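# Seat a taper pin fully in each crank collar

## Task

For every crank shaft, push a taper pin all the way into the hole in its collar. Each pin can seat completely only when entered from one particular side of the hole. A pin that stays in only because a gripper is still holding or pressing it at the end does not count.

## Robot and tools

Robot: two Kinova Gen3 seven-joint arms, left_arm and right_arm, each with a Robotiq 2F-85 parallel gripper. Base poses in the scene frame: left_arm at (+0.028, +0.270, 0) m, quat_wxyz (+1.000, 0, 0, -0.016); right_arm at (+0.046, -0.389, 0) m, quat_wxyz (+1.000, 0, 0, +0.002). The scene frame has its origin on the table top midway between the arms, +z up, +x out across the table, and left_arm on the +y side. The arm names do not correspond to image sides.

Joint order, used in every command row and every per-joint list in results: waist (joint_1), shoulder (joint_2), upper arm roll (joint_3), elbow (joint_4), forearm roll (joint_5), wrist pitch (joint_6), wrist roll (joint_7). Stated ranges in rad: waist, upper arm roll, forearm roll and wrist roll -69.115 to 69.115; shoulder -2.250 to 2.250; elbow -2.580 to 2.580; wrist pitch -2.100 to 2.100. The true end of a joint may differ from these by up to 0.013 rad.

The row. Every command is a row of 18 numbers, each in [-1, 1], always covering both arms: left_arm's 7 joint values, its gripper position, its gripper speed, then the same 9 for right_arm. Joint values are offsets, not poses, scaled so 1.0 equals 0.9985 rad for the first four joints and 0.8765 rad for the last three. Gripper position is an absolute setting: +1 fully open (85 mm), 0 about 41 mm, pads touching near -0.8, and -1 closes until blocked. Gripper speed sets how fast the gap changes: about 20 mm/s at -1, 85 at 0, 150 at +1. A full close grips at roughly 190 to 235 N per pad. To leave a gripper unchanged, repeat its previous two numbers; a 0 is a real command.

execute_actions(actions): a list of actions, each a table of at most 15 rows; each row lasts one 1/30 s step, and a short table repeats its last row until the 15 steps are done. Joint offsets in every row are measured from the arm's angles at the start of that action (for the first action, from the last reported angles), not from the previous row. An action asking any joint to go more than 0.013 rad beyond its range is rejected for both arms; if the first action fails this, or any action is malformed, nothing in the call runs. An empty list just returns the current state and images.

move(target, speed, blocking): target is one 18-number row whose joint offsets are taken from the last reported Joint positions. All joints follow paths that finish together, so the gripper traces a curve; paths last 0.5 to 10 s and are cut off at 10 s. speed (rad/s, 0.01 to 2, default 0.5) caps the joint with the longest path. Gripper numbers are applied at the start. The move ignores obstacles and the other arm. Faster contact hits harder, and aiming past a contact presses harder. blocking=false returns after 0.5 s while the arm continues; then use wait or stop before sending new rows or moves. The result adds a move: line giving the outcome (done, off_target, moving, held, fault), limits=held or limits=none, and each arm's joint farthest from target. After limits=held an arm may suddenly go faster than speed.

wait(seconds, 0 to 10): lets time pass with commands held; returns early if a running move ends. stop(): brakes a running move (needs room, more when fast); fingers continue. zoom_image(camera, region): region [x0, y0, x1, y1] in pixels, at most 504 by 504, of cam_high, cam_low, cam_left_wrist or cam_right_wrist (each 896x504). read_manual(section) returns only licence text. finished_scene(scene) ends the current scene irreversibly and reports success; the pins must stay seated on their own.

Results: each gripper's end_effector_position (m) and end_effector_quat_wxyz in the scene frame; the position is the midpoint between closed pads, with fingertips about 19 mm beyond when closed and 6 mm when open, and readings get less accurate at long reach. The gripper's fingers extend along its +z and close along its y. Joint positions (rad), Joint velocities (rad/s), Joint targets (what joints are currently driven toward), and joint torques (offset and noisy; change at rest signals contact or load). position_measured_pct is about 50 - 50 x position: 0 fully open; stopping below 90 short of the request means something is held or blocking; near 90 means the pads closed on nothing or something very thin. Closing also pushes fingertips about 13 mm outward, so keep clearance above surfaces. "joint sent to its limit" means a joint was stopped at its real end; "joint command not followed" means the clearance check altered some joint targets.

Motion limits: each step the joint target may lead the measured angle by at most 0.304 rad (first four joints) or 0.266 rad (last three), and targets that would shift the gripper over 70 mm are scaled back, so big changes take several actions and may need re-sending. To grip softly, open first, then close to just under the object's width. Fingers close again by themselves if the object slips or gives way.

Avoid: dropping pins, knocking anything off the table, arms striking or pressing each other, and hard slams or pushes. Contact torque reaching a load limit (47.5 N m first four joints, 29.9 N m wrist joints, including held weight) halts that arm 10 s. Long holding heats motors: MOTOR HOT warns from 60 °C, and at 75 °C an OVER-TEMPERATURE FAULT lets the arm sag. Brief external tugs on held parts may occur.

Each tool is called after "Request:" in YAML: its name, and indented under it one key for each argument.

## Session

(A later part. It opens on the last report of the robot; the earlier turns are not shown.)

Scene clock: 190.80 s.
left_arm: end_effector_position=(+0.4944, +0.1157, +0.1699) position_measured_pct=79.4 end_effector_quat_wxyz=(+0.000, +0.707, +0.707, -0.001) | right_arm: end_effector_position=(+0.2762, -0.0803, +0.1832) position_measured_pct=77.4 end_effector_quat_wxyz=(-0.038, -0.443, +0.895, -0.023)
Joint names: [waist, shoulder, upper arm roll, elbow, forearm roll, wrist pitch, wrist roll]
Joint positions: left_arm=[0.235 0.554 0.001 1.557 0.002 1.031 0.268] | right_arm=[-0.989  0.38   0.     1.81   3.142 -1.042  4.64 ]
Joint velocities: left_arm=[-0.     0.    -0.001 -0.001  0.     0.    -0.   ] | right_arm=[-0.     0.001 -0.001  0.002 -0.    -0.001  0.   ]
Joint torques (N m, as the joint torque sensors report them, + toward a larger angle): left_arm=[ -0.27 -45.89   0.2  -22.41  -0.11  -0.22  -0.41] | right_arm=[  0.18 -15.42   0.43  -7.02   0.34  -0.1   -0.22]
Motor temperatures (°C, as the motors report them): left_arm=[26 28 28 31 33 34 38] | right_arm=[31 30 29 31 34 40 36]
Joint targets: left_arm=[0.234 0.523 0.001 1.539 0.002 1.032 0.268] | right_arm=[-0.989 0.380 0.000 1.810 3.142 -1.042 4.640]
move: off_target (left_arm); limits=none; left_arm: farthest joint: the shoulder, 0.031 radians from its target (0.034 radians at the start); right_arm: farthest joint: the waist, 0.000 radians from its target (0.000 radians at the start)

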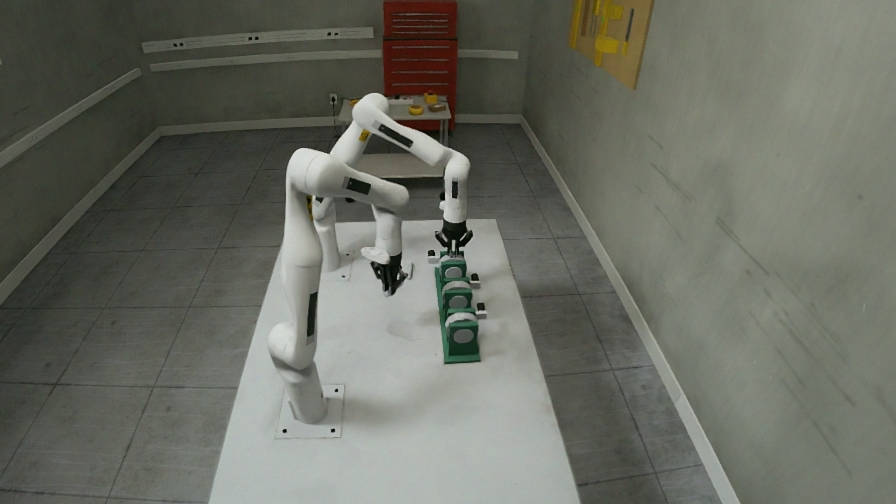

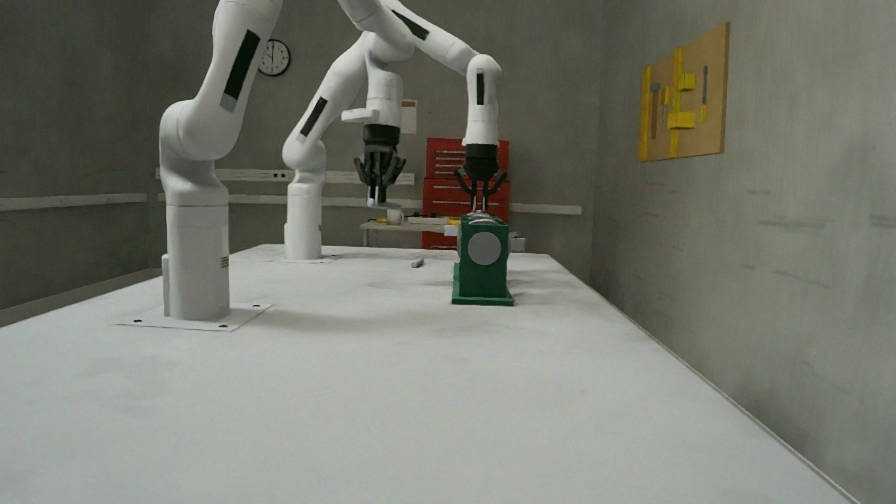

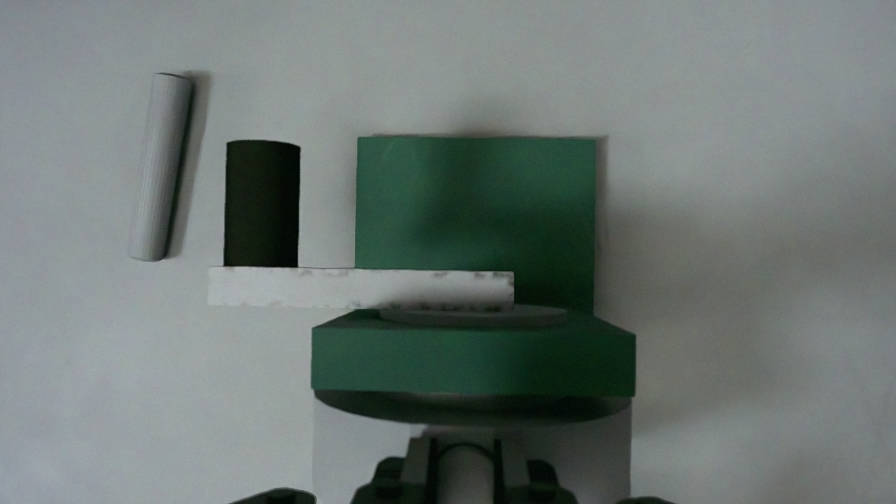

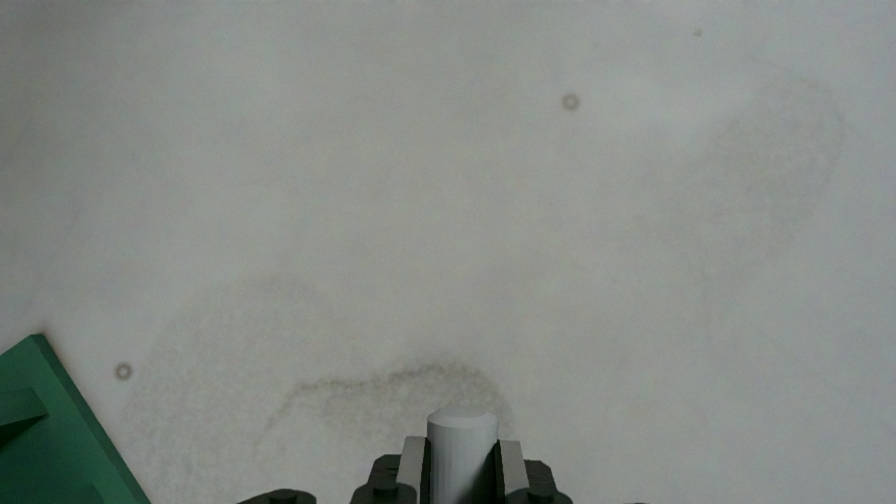

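Request:
move:
  target: [0,0.003,0,0,0,0,0,-1,-1,0,0,0,0,0,0,0,-1,0]
  speed: 0.05

Request:
move:
  target: [0,-0.05,0,-0.075,0,0.14,0,0,0,0,0,0,0,0,0,0,-1,0]
  speed: 0.1

Request:
zoom_image:
  camera: "cam_low"
  region: [445,190,535,240]

Request:
zoom_image:
  camera: "cam_high"
  region: [420,240,510,350]

Scene clock: 191.93 s.
left_arm: end_effector_position=(+0.4938, +0.1159, +0.1684) position_measured_pct=79.4 end_effector_quat_wxyz=(-0.001, +0.707, +0.707, -0.002) | right_arm: end_effector_position=(+0.2762, -0.0803, +0.1832) position_measured_pct=77.4 end_effector_quat_wxyz=(-0.038, -0.443, +0.895, -0.023)
Joint names: [waist, shoulder, upper arm roll, elbow, forearm roll, wrist pitch, wrist roll]
Joint positions: left_arm=[0.235 0.557 0.001 1.557 0.002 1.032 0.268] | right_arm=[-0.989  0.38   0.     1.81   3.142 -1.042  4.64 ]
Joint velocities: left_arm=[-0.     0.    -0.001 -0.001 -0.    -0.    -0.   ] | right_arm=[ 0.     0.001 -0.     0.     0.    -0.001 -0.   ]
Joint torques (N m, as the joint torque sensors report them, + toward a larger angle): left_arm=[ -0.15 -18.67   0.27  -8.36  -0.18  -0.36  -0.22] | right_arm=[ -0.06 -15.79   0.8   -7.06   0.05  -0.09  -0.07]
Motor temperatures (°C, as the motors report them): left_arm=[26 28 28 31 33 34 38] | right_arm=[31 30 29 31 34 40 36]
Joint targets: left_arm=[0.235 0.557 0.001 1.557 0.002 1.031 0.268] | right_arm=[-0.989 0.380 0.000 1.810 3.142 -1.042 4.640]
move: done; limits=none; left_arm: farthest joint: the wrist pitch, 0.001 radians from its target (0.000 radians at the start); right_arm: farthest joint: the waist, 0.000 radians from its target (0.000 radians at the start)

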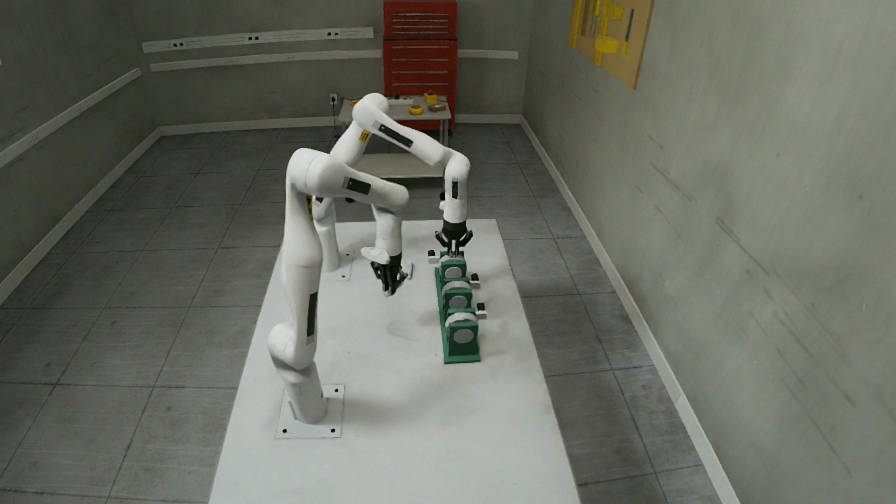

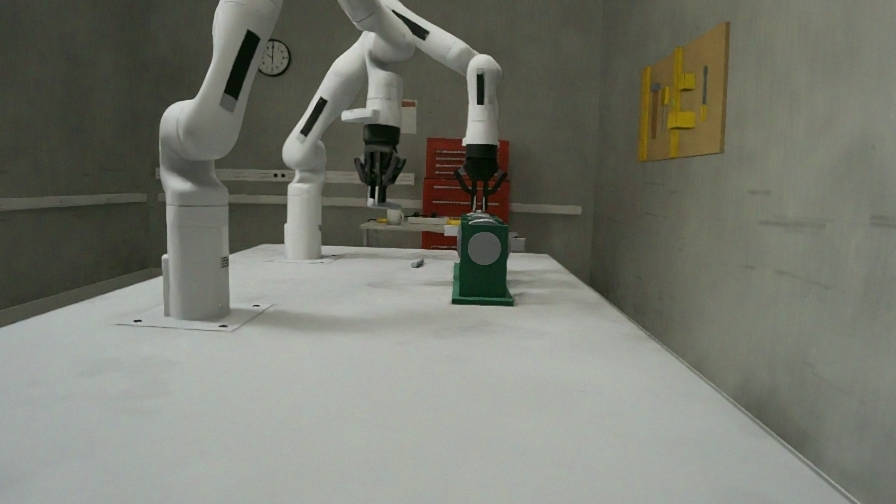

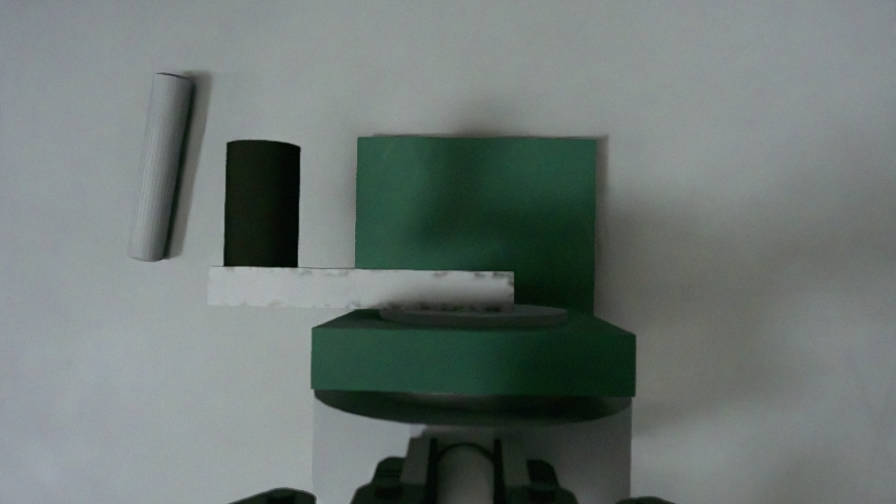

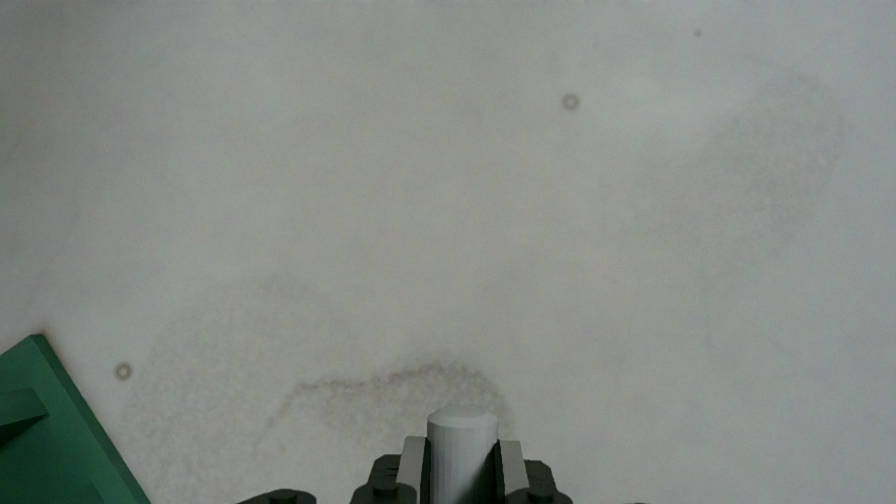

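Scene clock: 193.43 s.
left_arm: end_effector_position=(+0.4944, +0.1157, +0.2137) position_measured_pct=50.0 end_effector_quat_wxyz=(-0.000, +0.707, +0.707, -0.001) | right_arm: end_effector_position=(+0.2762, -0.0803, +0.1832) position_measured_pct=77.4 end_effector_quat_wxyz=(-0.038, -0.443, +0.895, -0.023)
Joint names: [waist, shoulder, upper arm roll, elbow, forearm roll, wrist pitch, wrist roll]
Joint positions: left_arm=[0.235 0.507 0.001 1.482 0.002 1.155 0.268] | right_arm=[-0.989  0.38   0.     1.81   3.142 -1.042  4.64 ]
Joint velocities: left_arm=[-0.001 -0.001 -0.001  0.     0.     0.001  0.   ] | right_arm=[ 0.     0.    -0.     0.001  0.    -0.     0.   ]
Joint torques (N m, as the joint torque sensors report them, + toward a larger angle): left_arm=[ -0.21 -18.73  -0.19  -8.69  -0.19  -0.36  -0.18] | right_arm=[ -0.12 -15.76   0.57  -6.95  -0.11  -0.04  -0.17]
Motor temperatures (°C, as the motors report them): left_arm=[26 28 28 31 33 34 38] | right_arm=[31 30 29 31 34 40 36]
Joint targets: left_arm=[0.235 0.507 0.001 1.482 0.002 1.155 0.268] | right_arm=[-0.989 0.380 0.000 1.810 3.142 -1.042 4.640]
move: done; limits=none; left_arm: farthest joint: the waist, 0.000 radians from its target (0.000 radians at the start); right_arm: farthest joint: the waist, 0.000 radians from its target (0.000 radians at the start)

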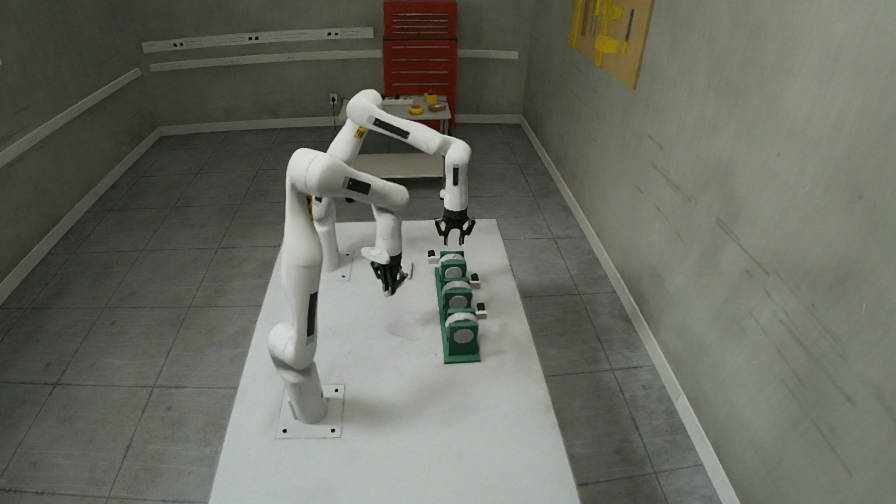

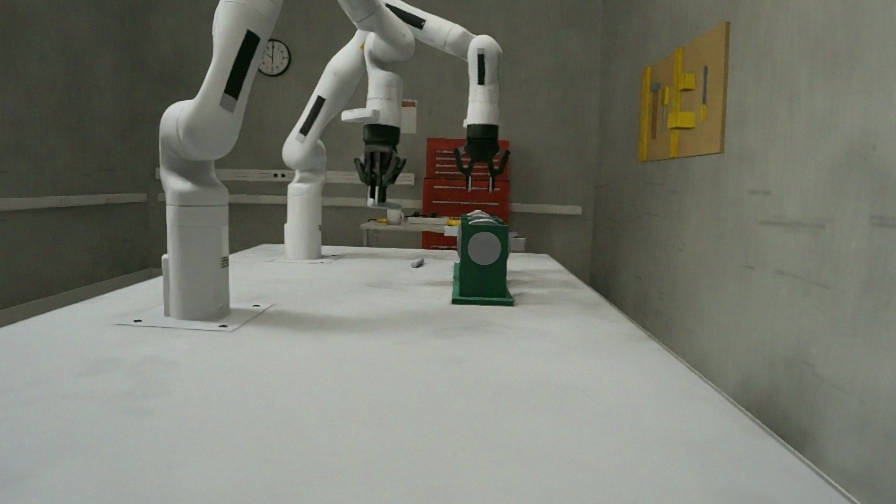

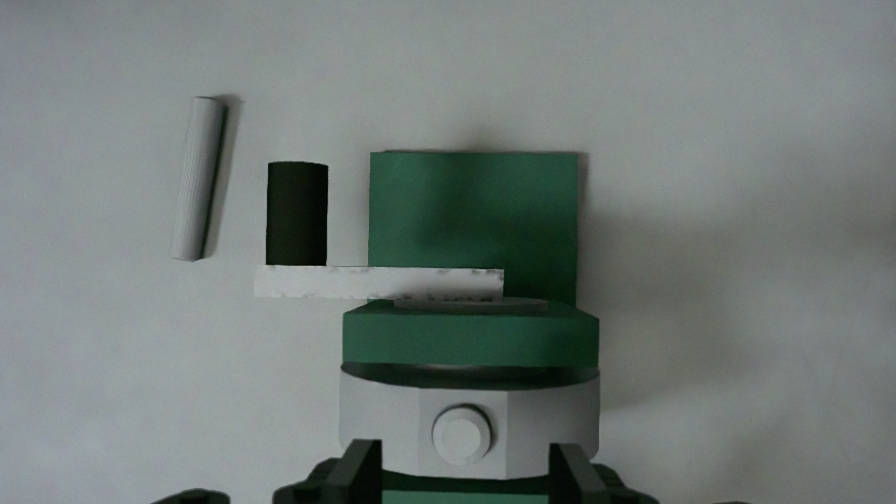

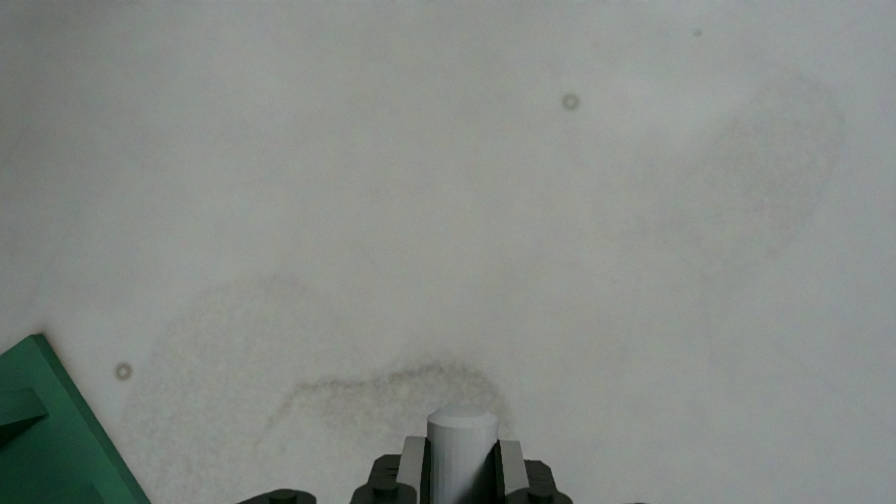

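Region (445, 190, 535, 240) of cam_low's 896x504 image, scaled by 5.600, with more detail than that image has.

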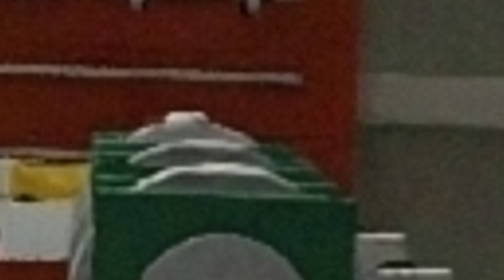

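Region (420, 240, 510, 350) of cam_high's 896x504 image, scaled by 4.582, with more detail than that image has; it fills the left 412 columns of this view, and the rest is white.

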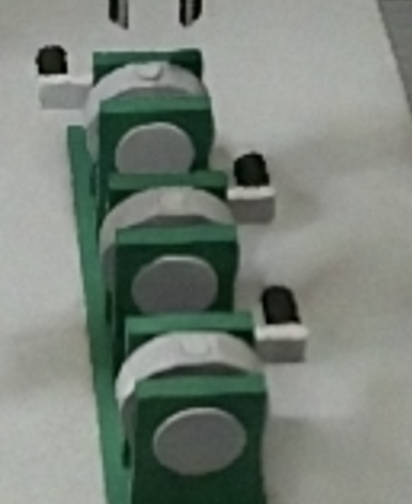

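Request:
move:
  target: [0.26,0.141,0,-0.252,0,0.123,0.295,0,0,0.3,0,0,0,0,0,0,-1,0]
  speed: 0.3

Scene clock: 195.27 s.
left_arm: end_effector_position=(+0.4935, -0.0305, +0.2141) position_measured_pct=50.0 end_effector_quat_wxyz=(+0.001, +0.707, +0.707, -0.001) | right_arm: end_effector_position=(+0.3568, -0.1620, +0.1832) position_measured_pct=77.4 end_effector_quat_wxyz=(-0.041, -0.305, +0.951, -0.017)
Joint names: [waist, shoulder, upper arm roll, elbow, forearm roll, wrist pitch, wrist roll]
Joint positions: left_arm=[0.494 0.647 0.001 1.23  0.002 1.263 0.527] | right_arm=[-0.689  0.38   0.     1.81   3.142 -1.042  4.64 ]
Joint velocities: left_arm=[ 0.001  0.002 -0.    -0.001  0.    -0.001  0.   ] | right_arm=[ 0.003  0.     0.002 -0.001  0.    -0.001 -0.   ]
Joint torques (N m, as the joint torque sensors report them, + toward a larger angle): left_arm=[  0.03 -21.86  -0.12  -8.73  -0.13  -0.45  -0.22] | right_arm=[ -0.3  -15.8    0.45  -6.89   0.17  -0.1    0.07]
Motor temperatures (°C, as the motors report them): left_arm=[26 28 28 31 33 34 38] | right_arm=[31 30 29 31 34 40 36]
Joint targets: left_arm=[0.494 0.648 0.001 1.230 0.002 1.263 0.527] | right_arm=[-0.689 0.380 0.000 1.810 3.142 -1.042 4.640]
move: done; limits=none; left_arm: farthest joint: the waist, 0.000 radians from its target (0.260 radians at the start); right_arm: farthest joint: the waist, 0.000 radians from its target (0.299 radians at the start)

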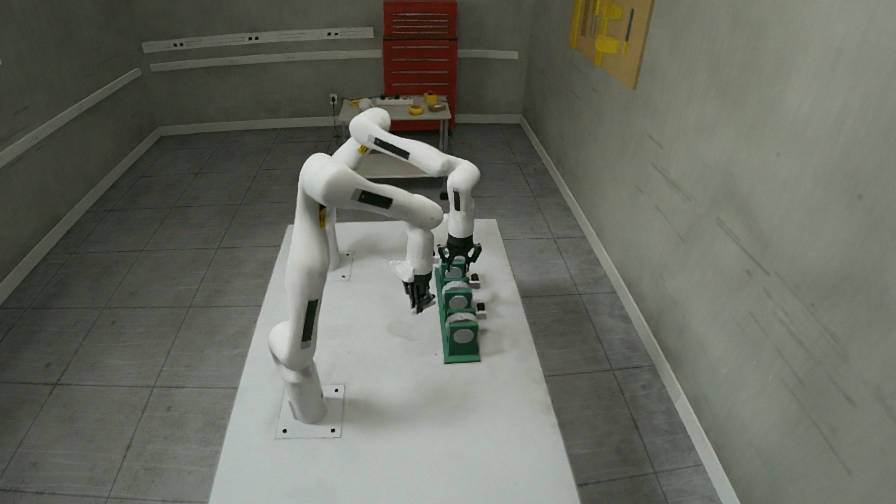

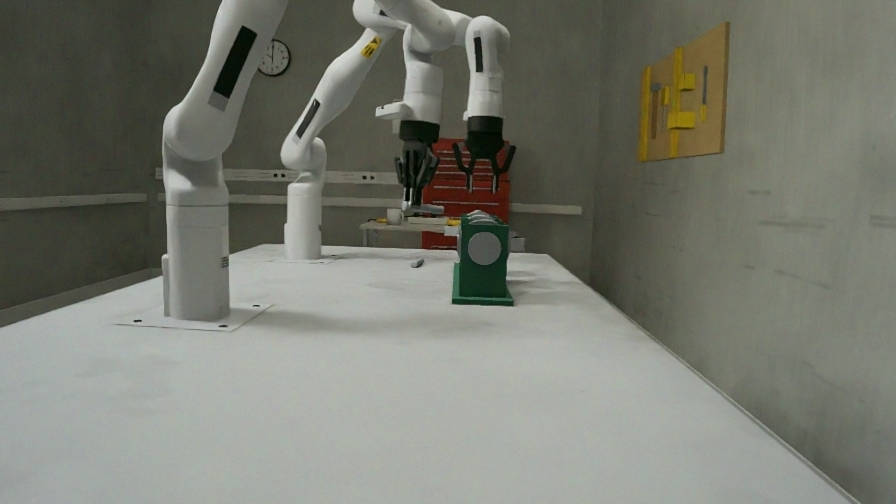

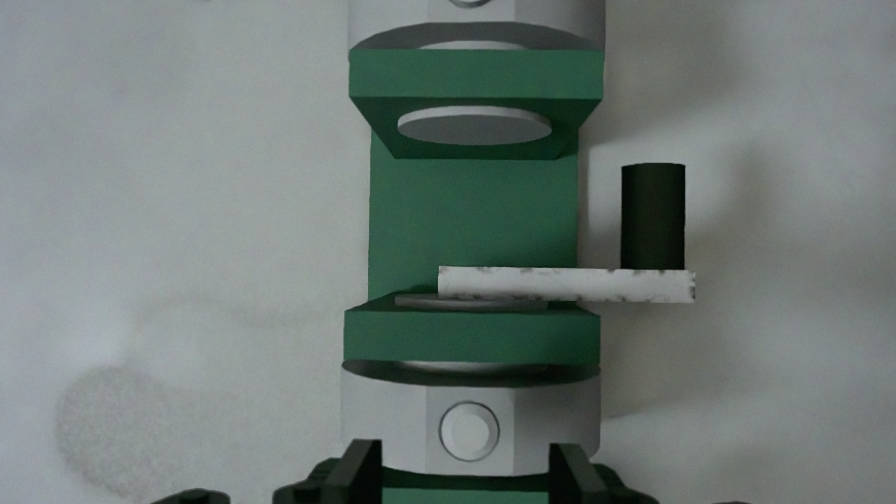

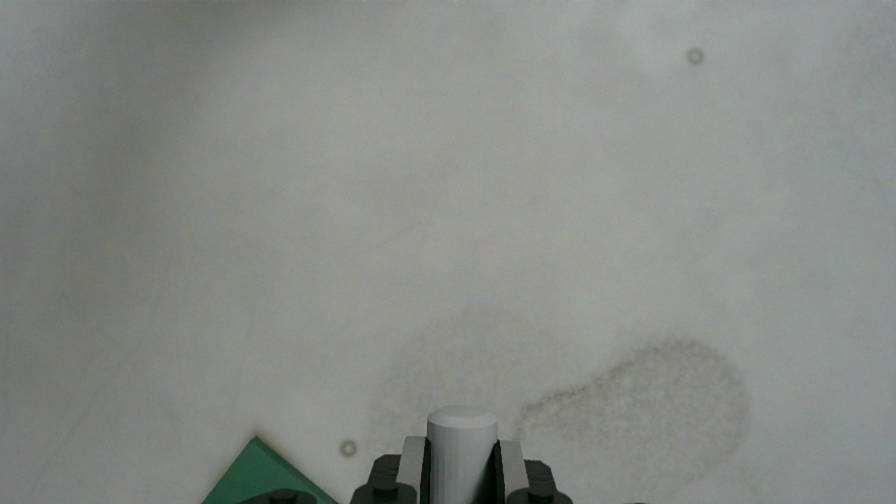

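Request:
move:
  target: [0,0.031,0,0.062,0,-0.106,0,-1,0.5,0,0,0,0,0,0,0,-1,0]
  speed: 0.1

Request:
move:
  target: [0,0.022,0,0.014,0,-0.015,0,-1,0.5,0,0,0,0,0,0,0,-1,0]
  speed: 0.015

Scene clock: 196.93 s.
left_arm: end_effector_position=(+0.4937, -0.0306, +0.1787) position_measured_pct=91.7 end_effector_quat_wxyz=(+0.001, +0.707, +0.707, -0.001) | right_arm: end_effector_position=(+0.3568, -0.1620, +0.1832) position_measured_pct=77.4 end_effector_quat_wxyz=(-0.041, -0.305, +0.951, -0.017)
Joint names: [waist, shoulder, upper arm roll, elbow, forearm roll, wrist pitch, wrist roll]
Joint positions: left_arm=[0.494 0.678 0.001 1.292 0.002 1.17  0.527] | right_arm=[-0.689  0.38   0.     1.81   3.142 -1.042  4.64 ]
Joint velocities: left_arm=[ 0.     0.001  0.     0.001  0.    -0.001 -0.   ] | right_arm=[-0.  0. -0. -0.  0.  0. -0.]
Joint torques (N m, as the joint torque sensors report them, + toward a larger angle): left_arm=[ -0.22 -21.78   0.31  -8.33  -0.06  -0.16  -0.08] | right_arm=[ -0.16 -15.82   0.35  -7.29   0.03  -0.02   0.13]
Motor temperatures (°C, as the motors report them): left_arm=[26 28 28 31 33 34 38] | right_arm=[31 30 29 31 34 40 36]
Joint targets: left_arm=[0.494 0.678 0.001 1.292 0.002 1.170 0.527] | right_arm=[-0.689 0.380 0.000 1.810 3.142 -1.042 4.640]
move: done; limits=none; left_arm: farthest joint: the waist, 0.000 radians from its target (0.000 radians at the start); right_arm: farthest joint: the waist, 0.000 radians from its target (0.000 radians at the start)

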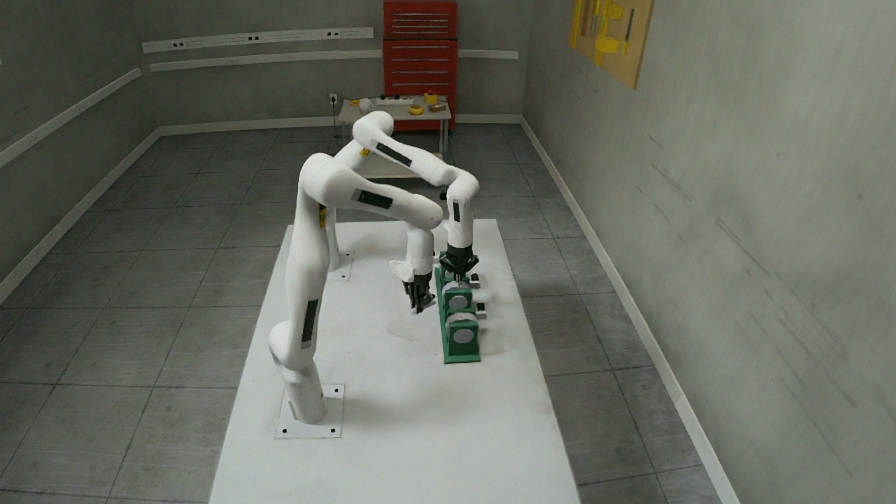

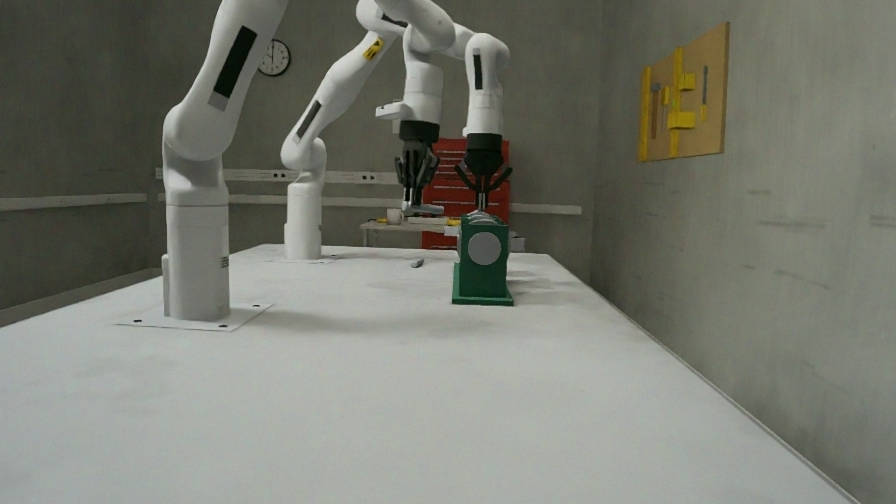

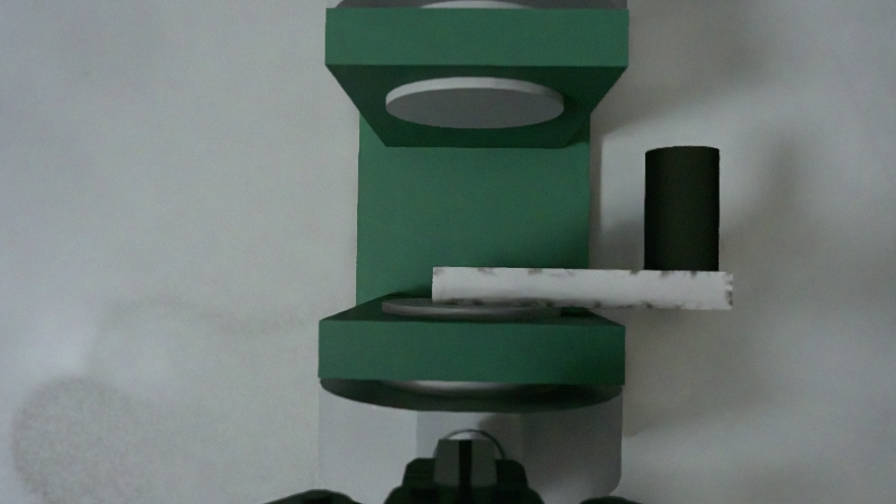

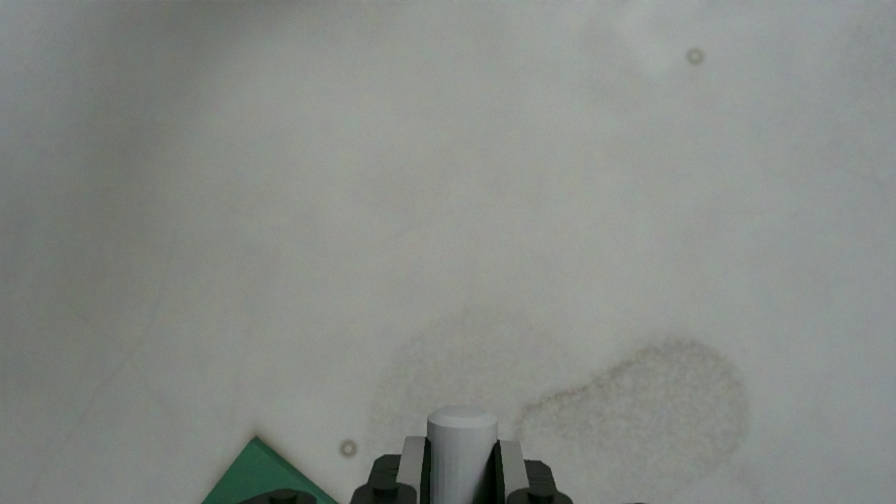

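Scene clock: 198.63 s.
left_arm: end_effector_position=(+0.4921, -0.0293, +0.1693) position_measured_pct=91.7 end_effector_quat_wxyz=(-0.004, +0.707, +0.707, -0.002) | right_arm: end_effector_position=(+0.3568, -0.1620, +0.1832) position_measured_pct=77.4 end_effector_quat_wxyz=(-0.041, -0.305, +0.951, -0.017)
Joint names: [waist, shoulder, upper arm roll, elbow, forearm roll, wrist pitch, wrist roll]
Joint positions: left_arm=[0.494 0.69  0.001 1.302 0.001 1.158 0.527] | right_arm=[-0.689  0.38   0.     1.81   3.142 -1.042  4.64 ]
Joint velocities: left_arm=[-0.    -0.     0.001  0.    -0.     0.001  0.   ] | right_arm=[ 0. -0. -0.  0. -0.  0. -0.]
Joint torques (N m, as the joint torque sensors report them, + toward a larger angle): left_arm=[  0.47 -13.29  -0.38  -5.08   0.4   -0.66  -0.36] | right_arm=[ -0.33 -15.51   0.14  -6.84   0.12  -0.19  -0.09]
Motor temperatures (°C, as the motors report them): left_arm=[26 28 28 31 33 34 38] | right_arm=[31 30 29 31 34 40 36]
Joint targets: left_arm=[0.494 0.700 0.001 1.306 0.002 1.157 0.527] | right_arm=[-0.689 0.380 0.000 1.810 3.142 -1.042 4.640]
move: done; limits=none; left_arm: farthest joint: the shoulder, 0.010 radians from its target (0.022 radians at the start); right_arm: farthest joint: the waist, 0.000 radians from its target (0.000 radians at the start)

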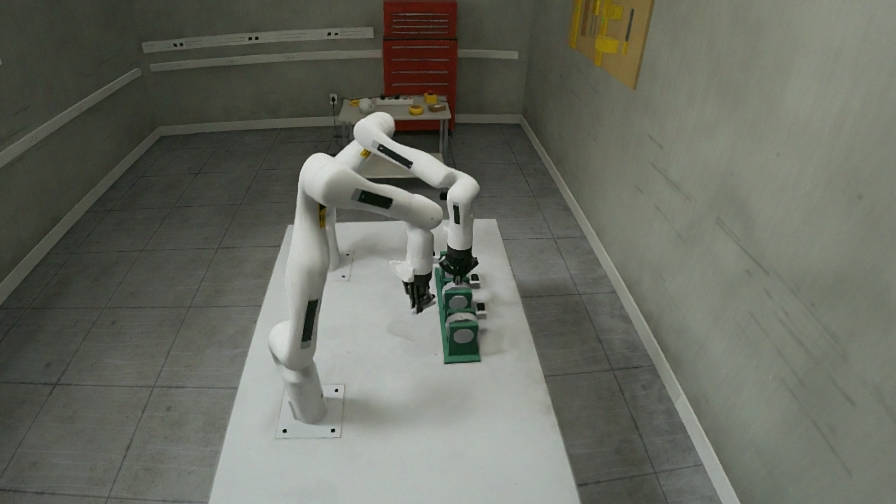

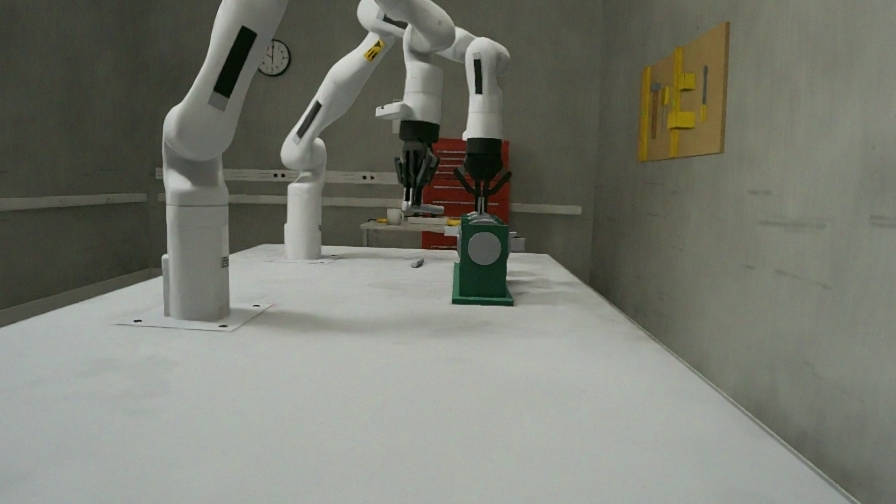

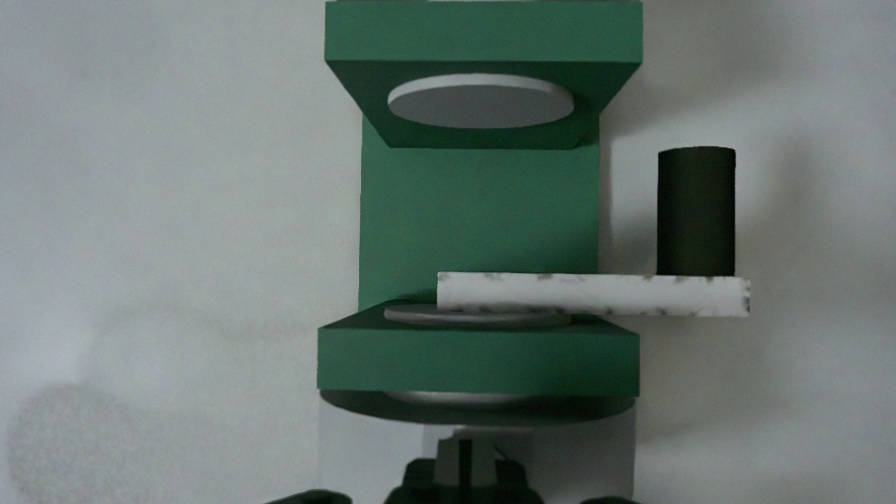

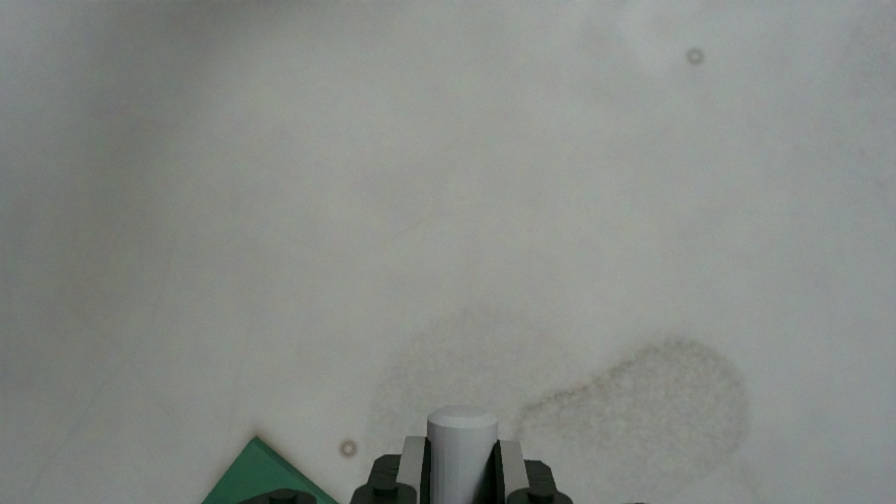

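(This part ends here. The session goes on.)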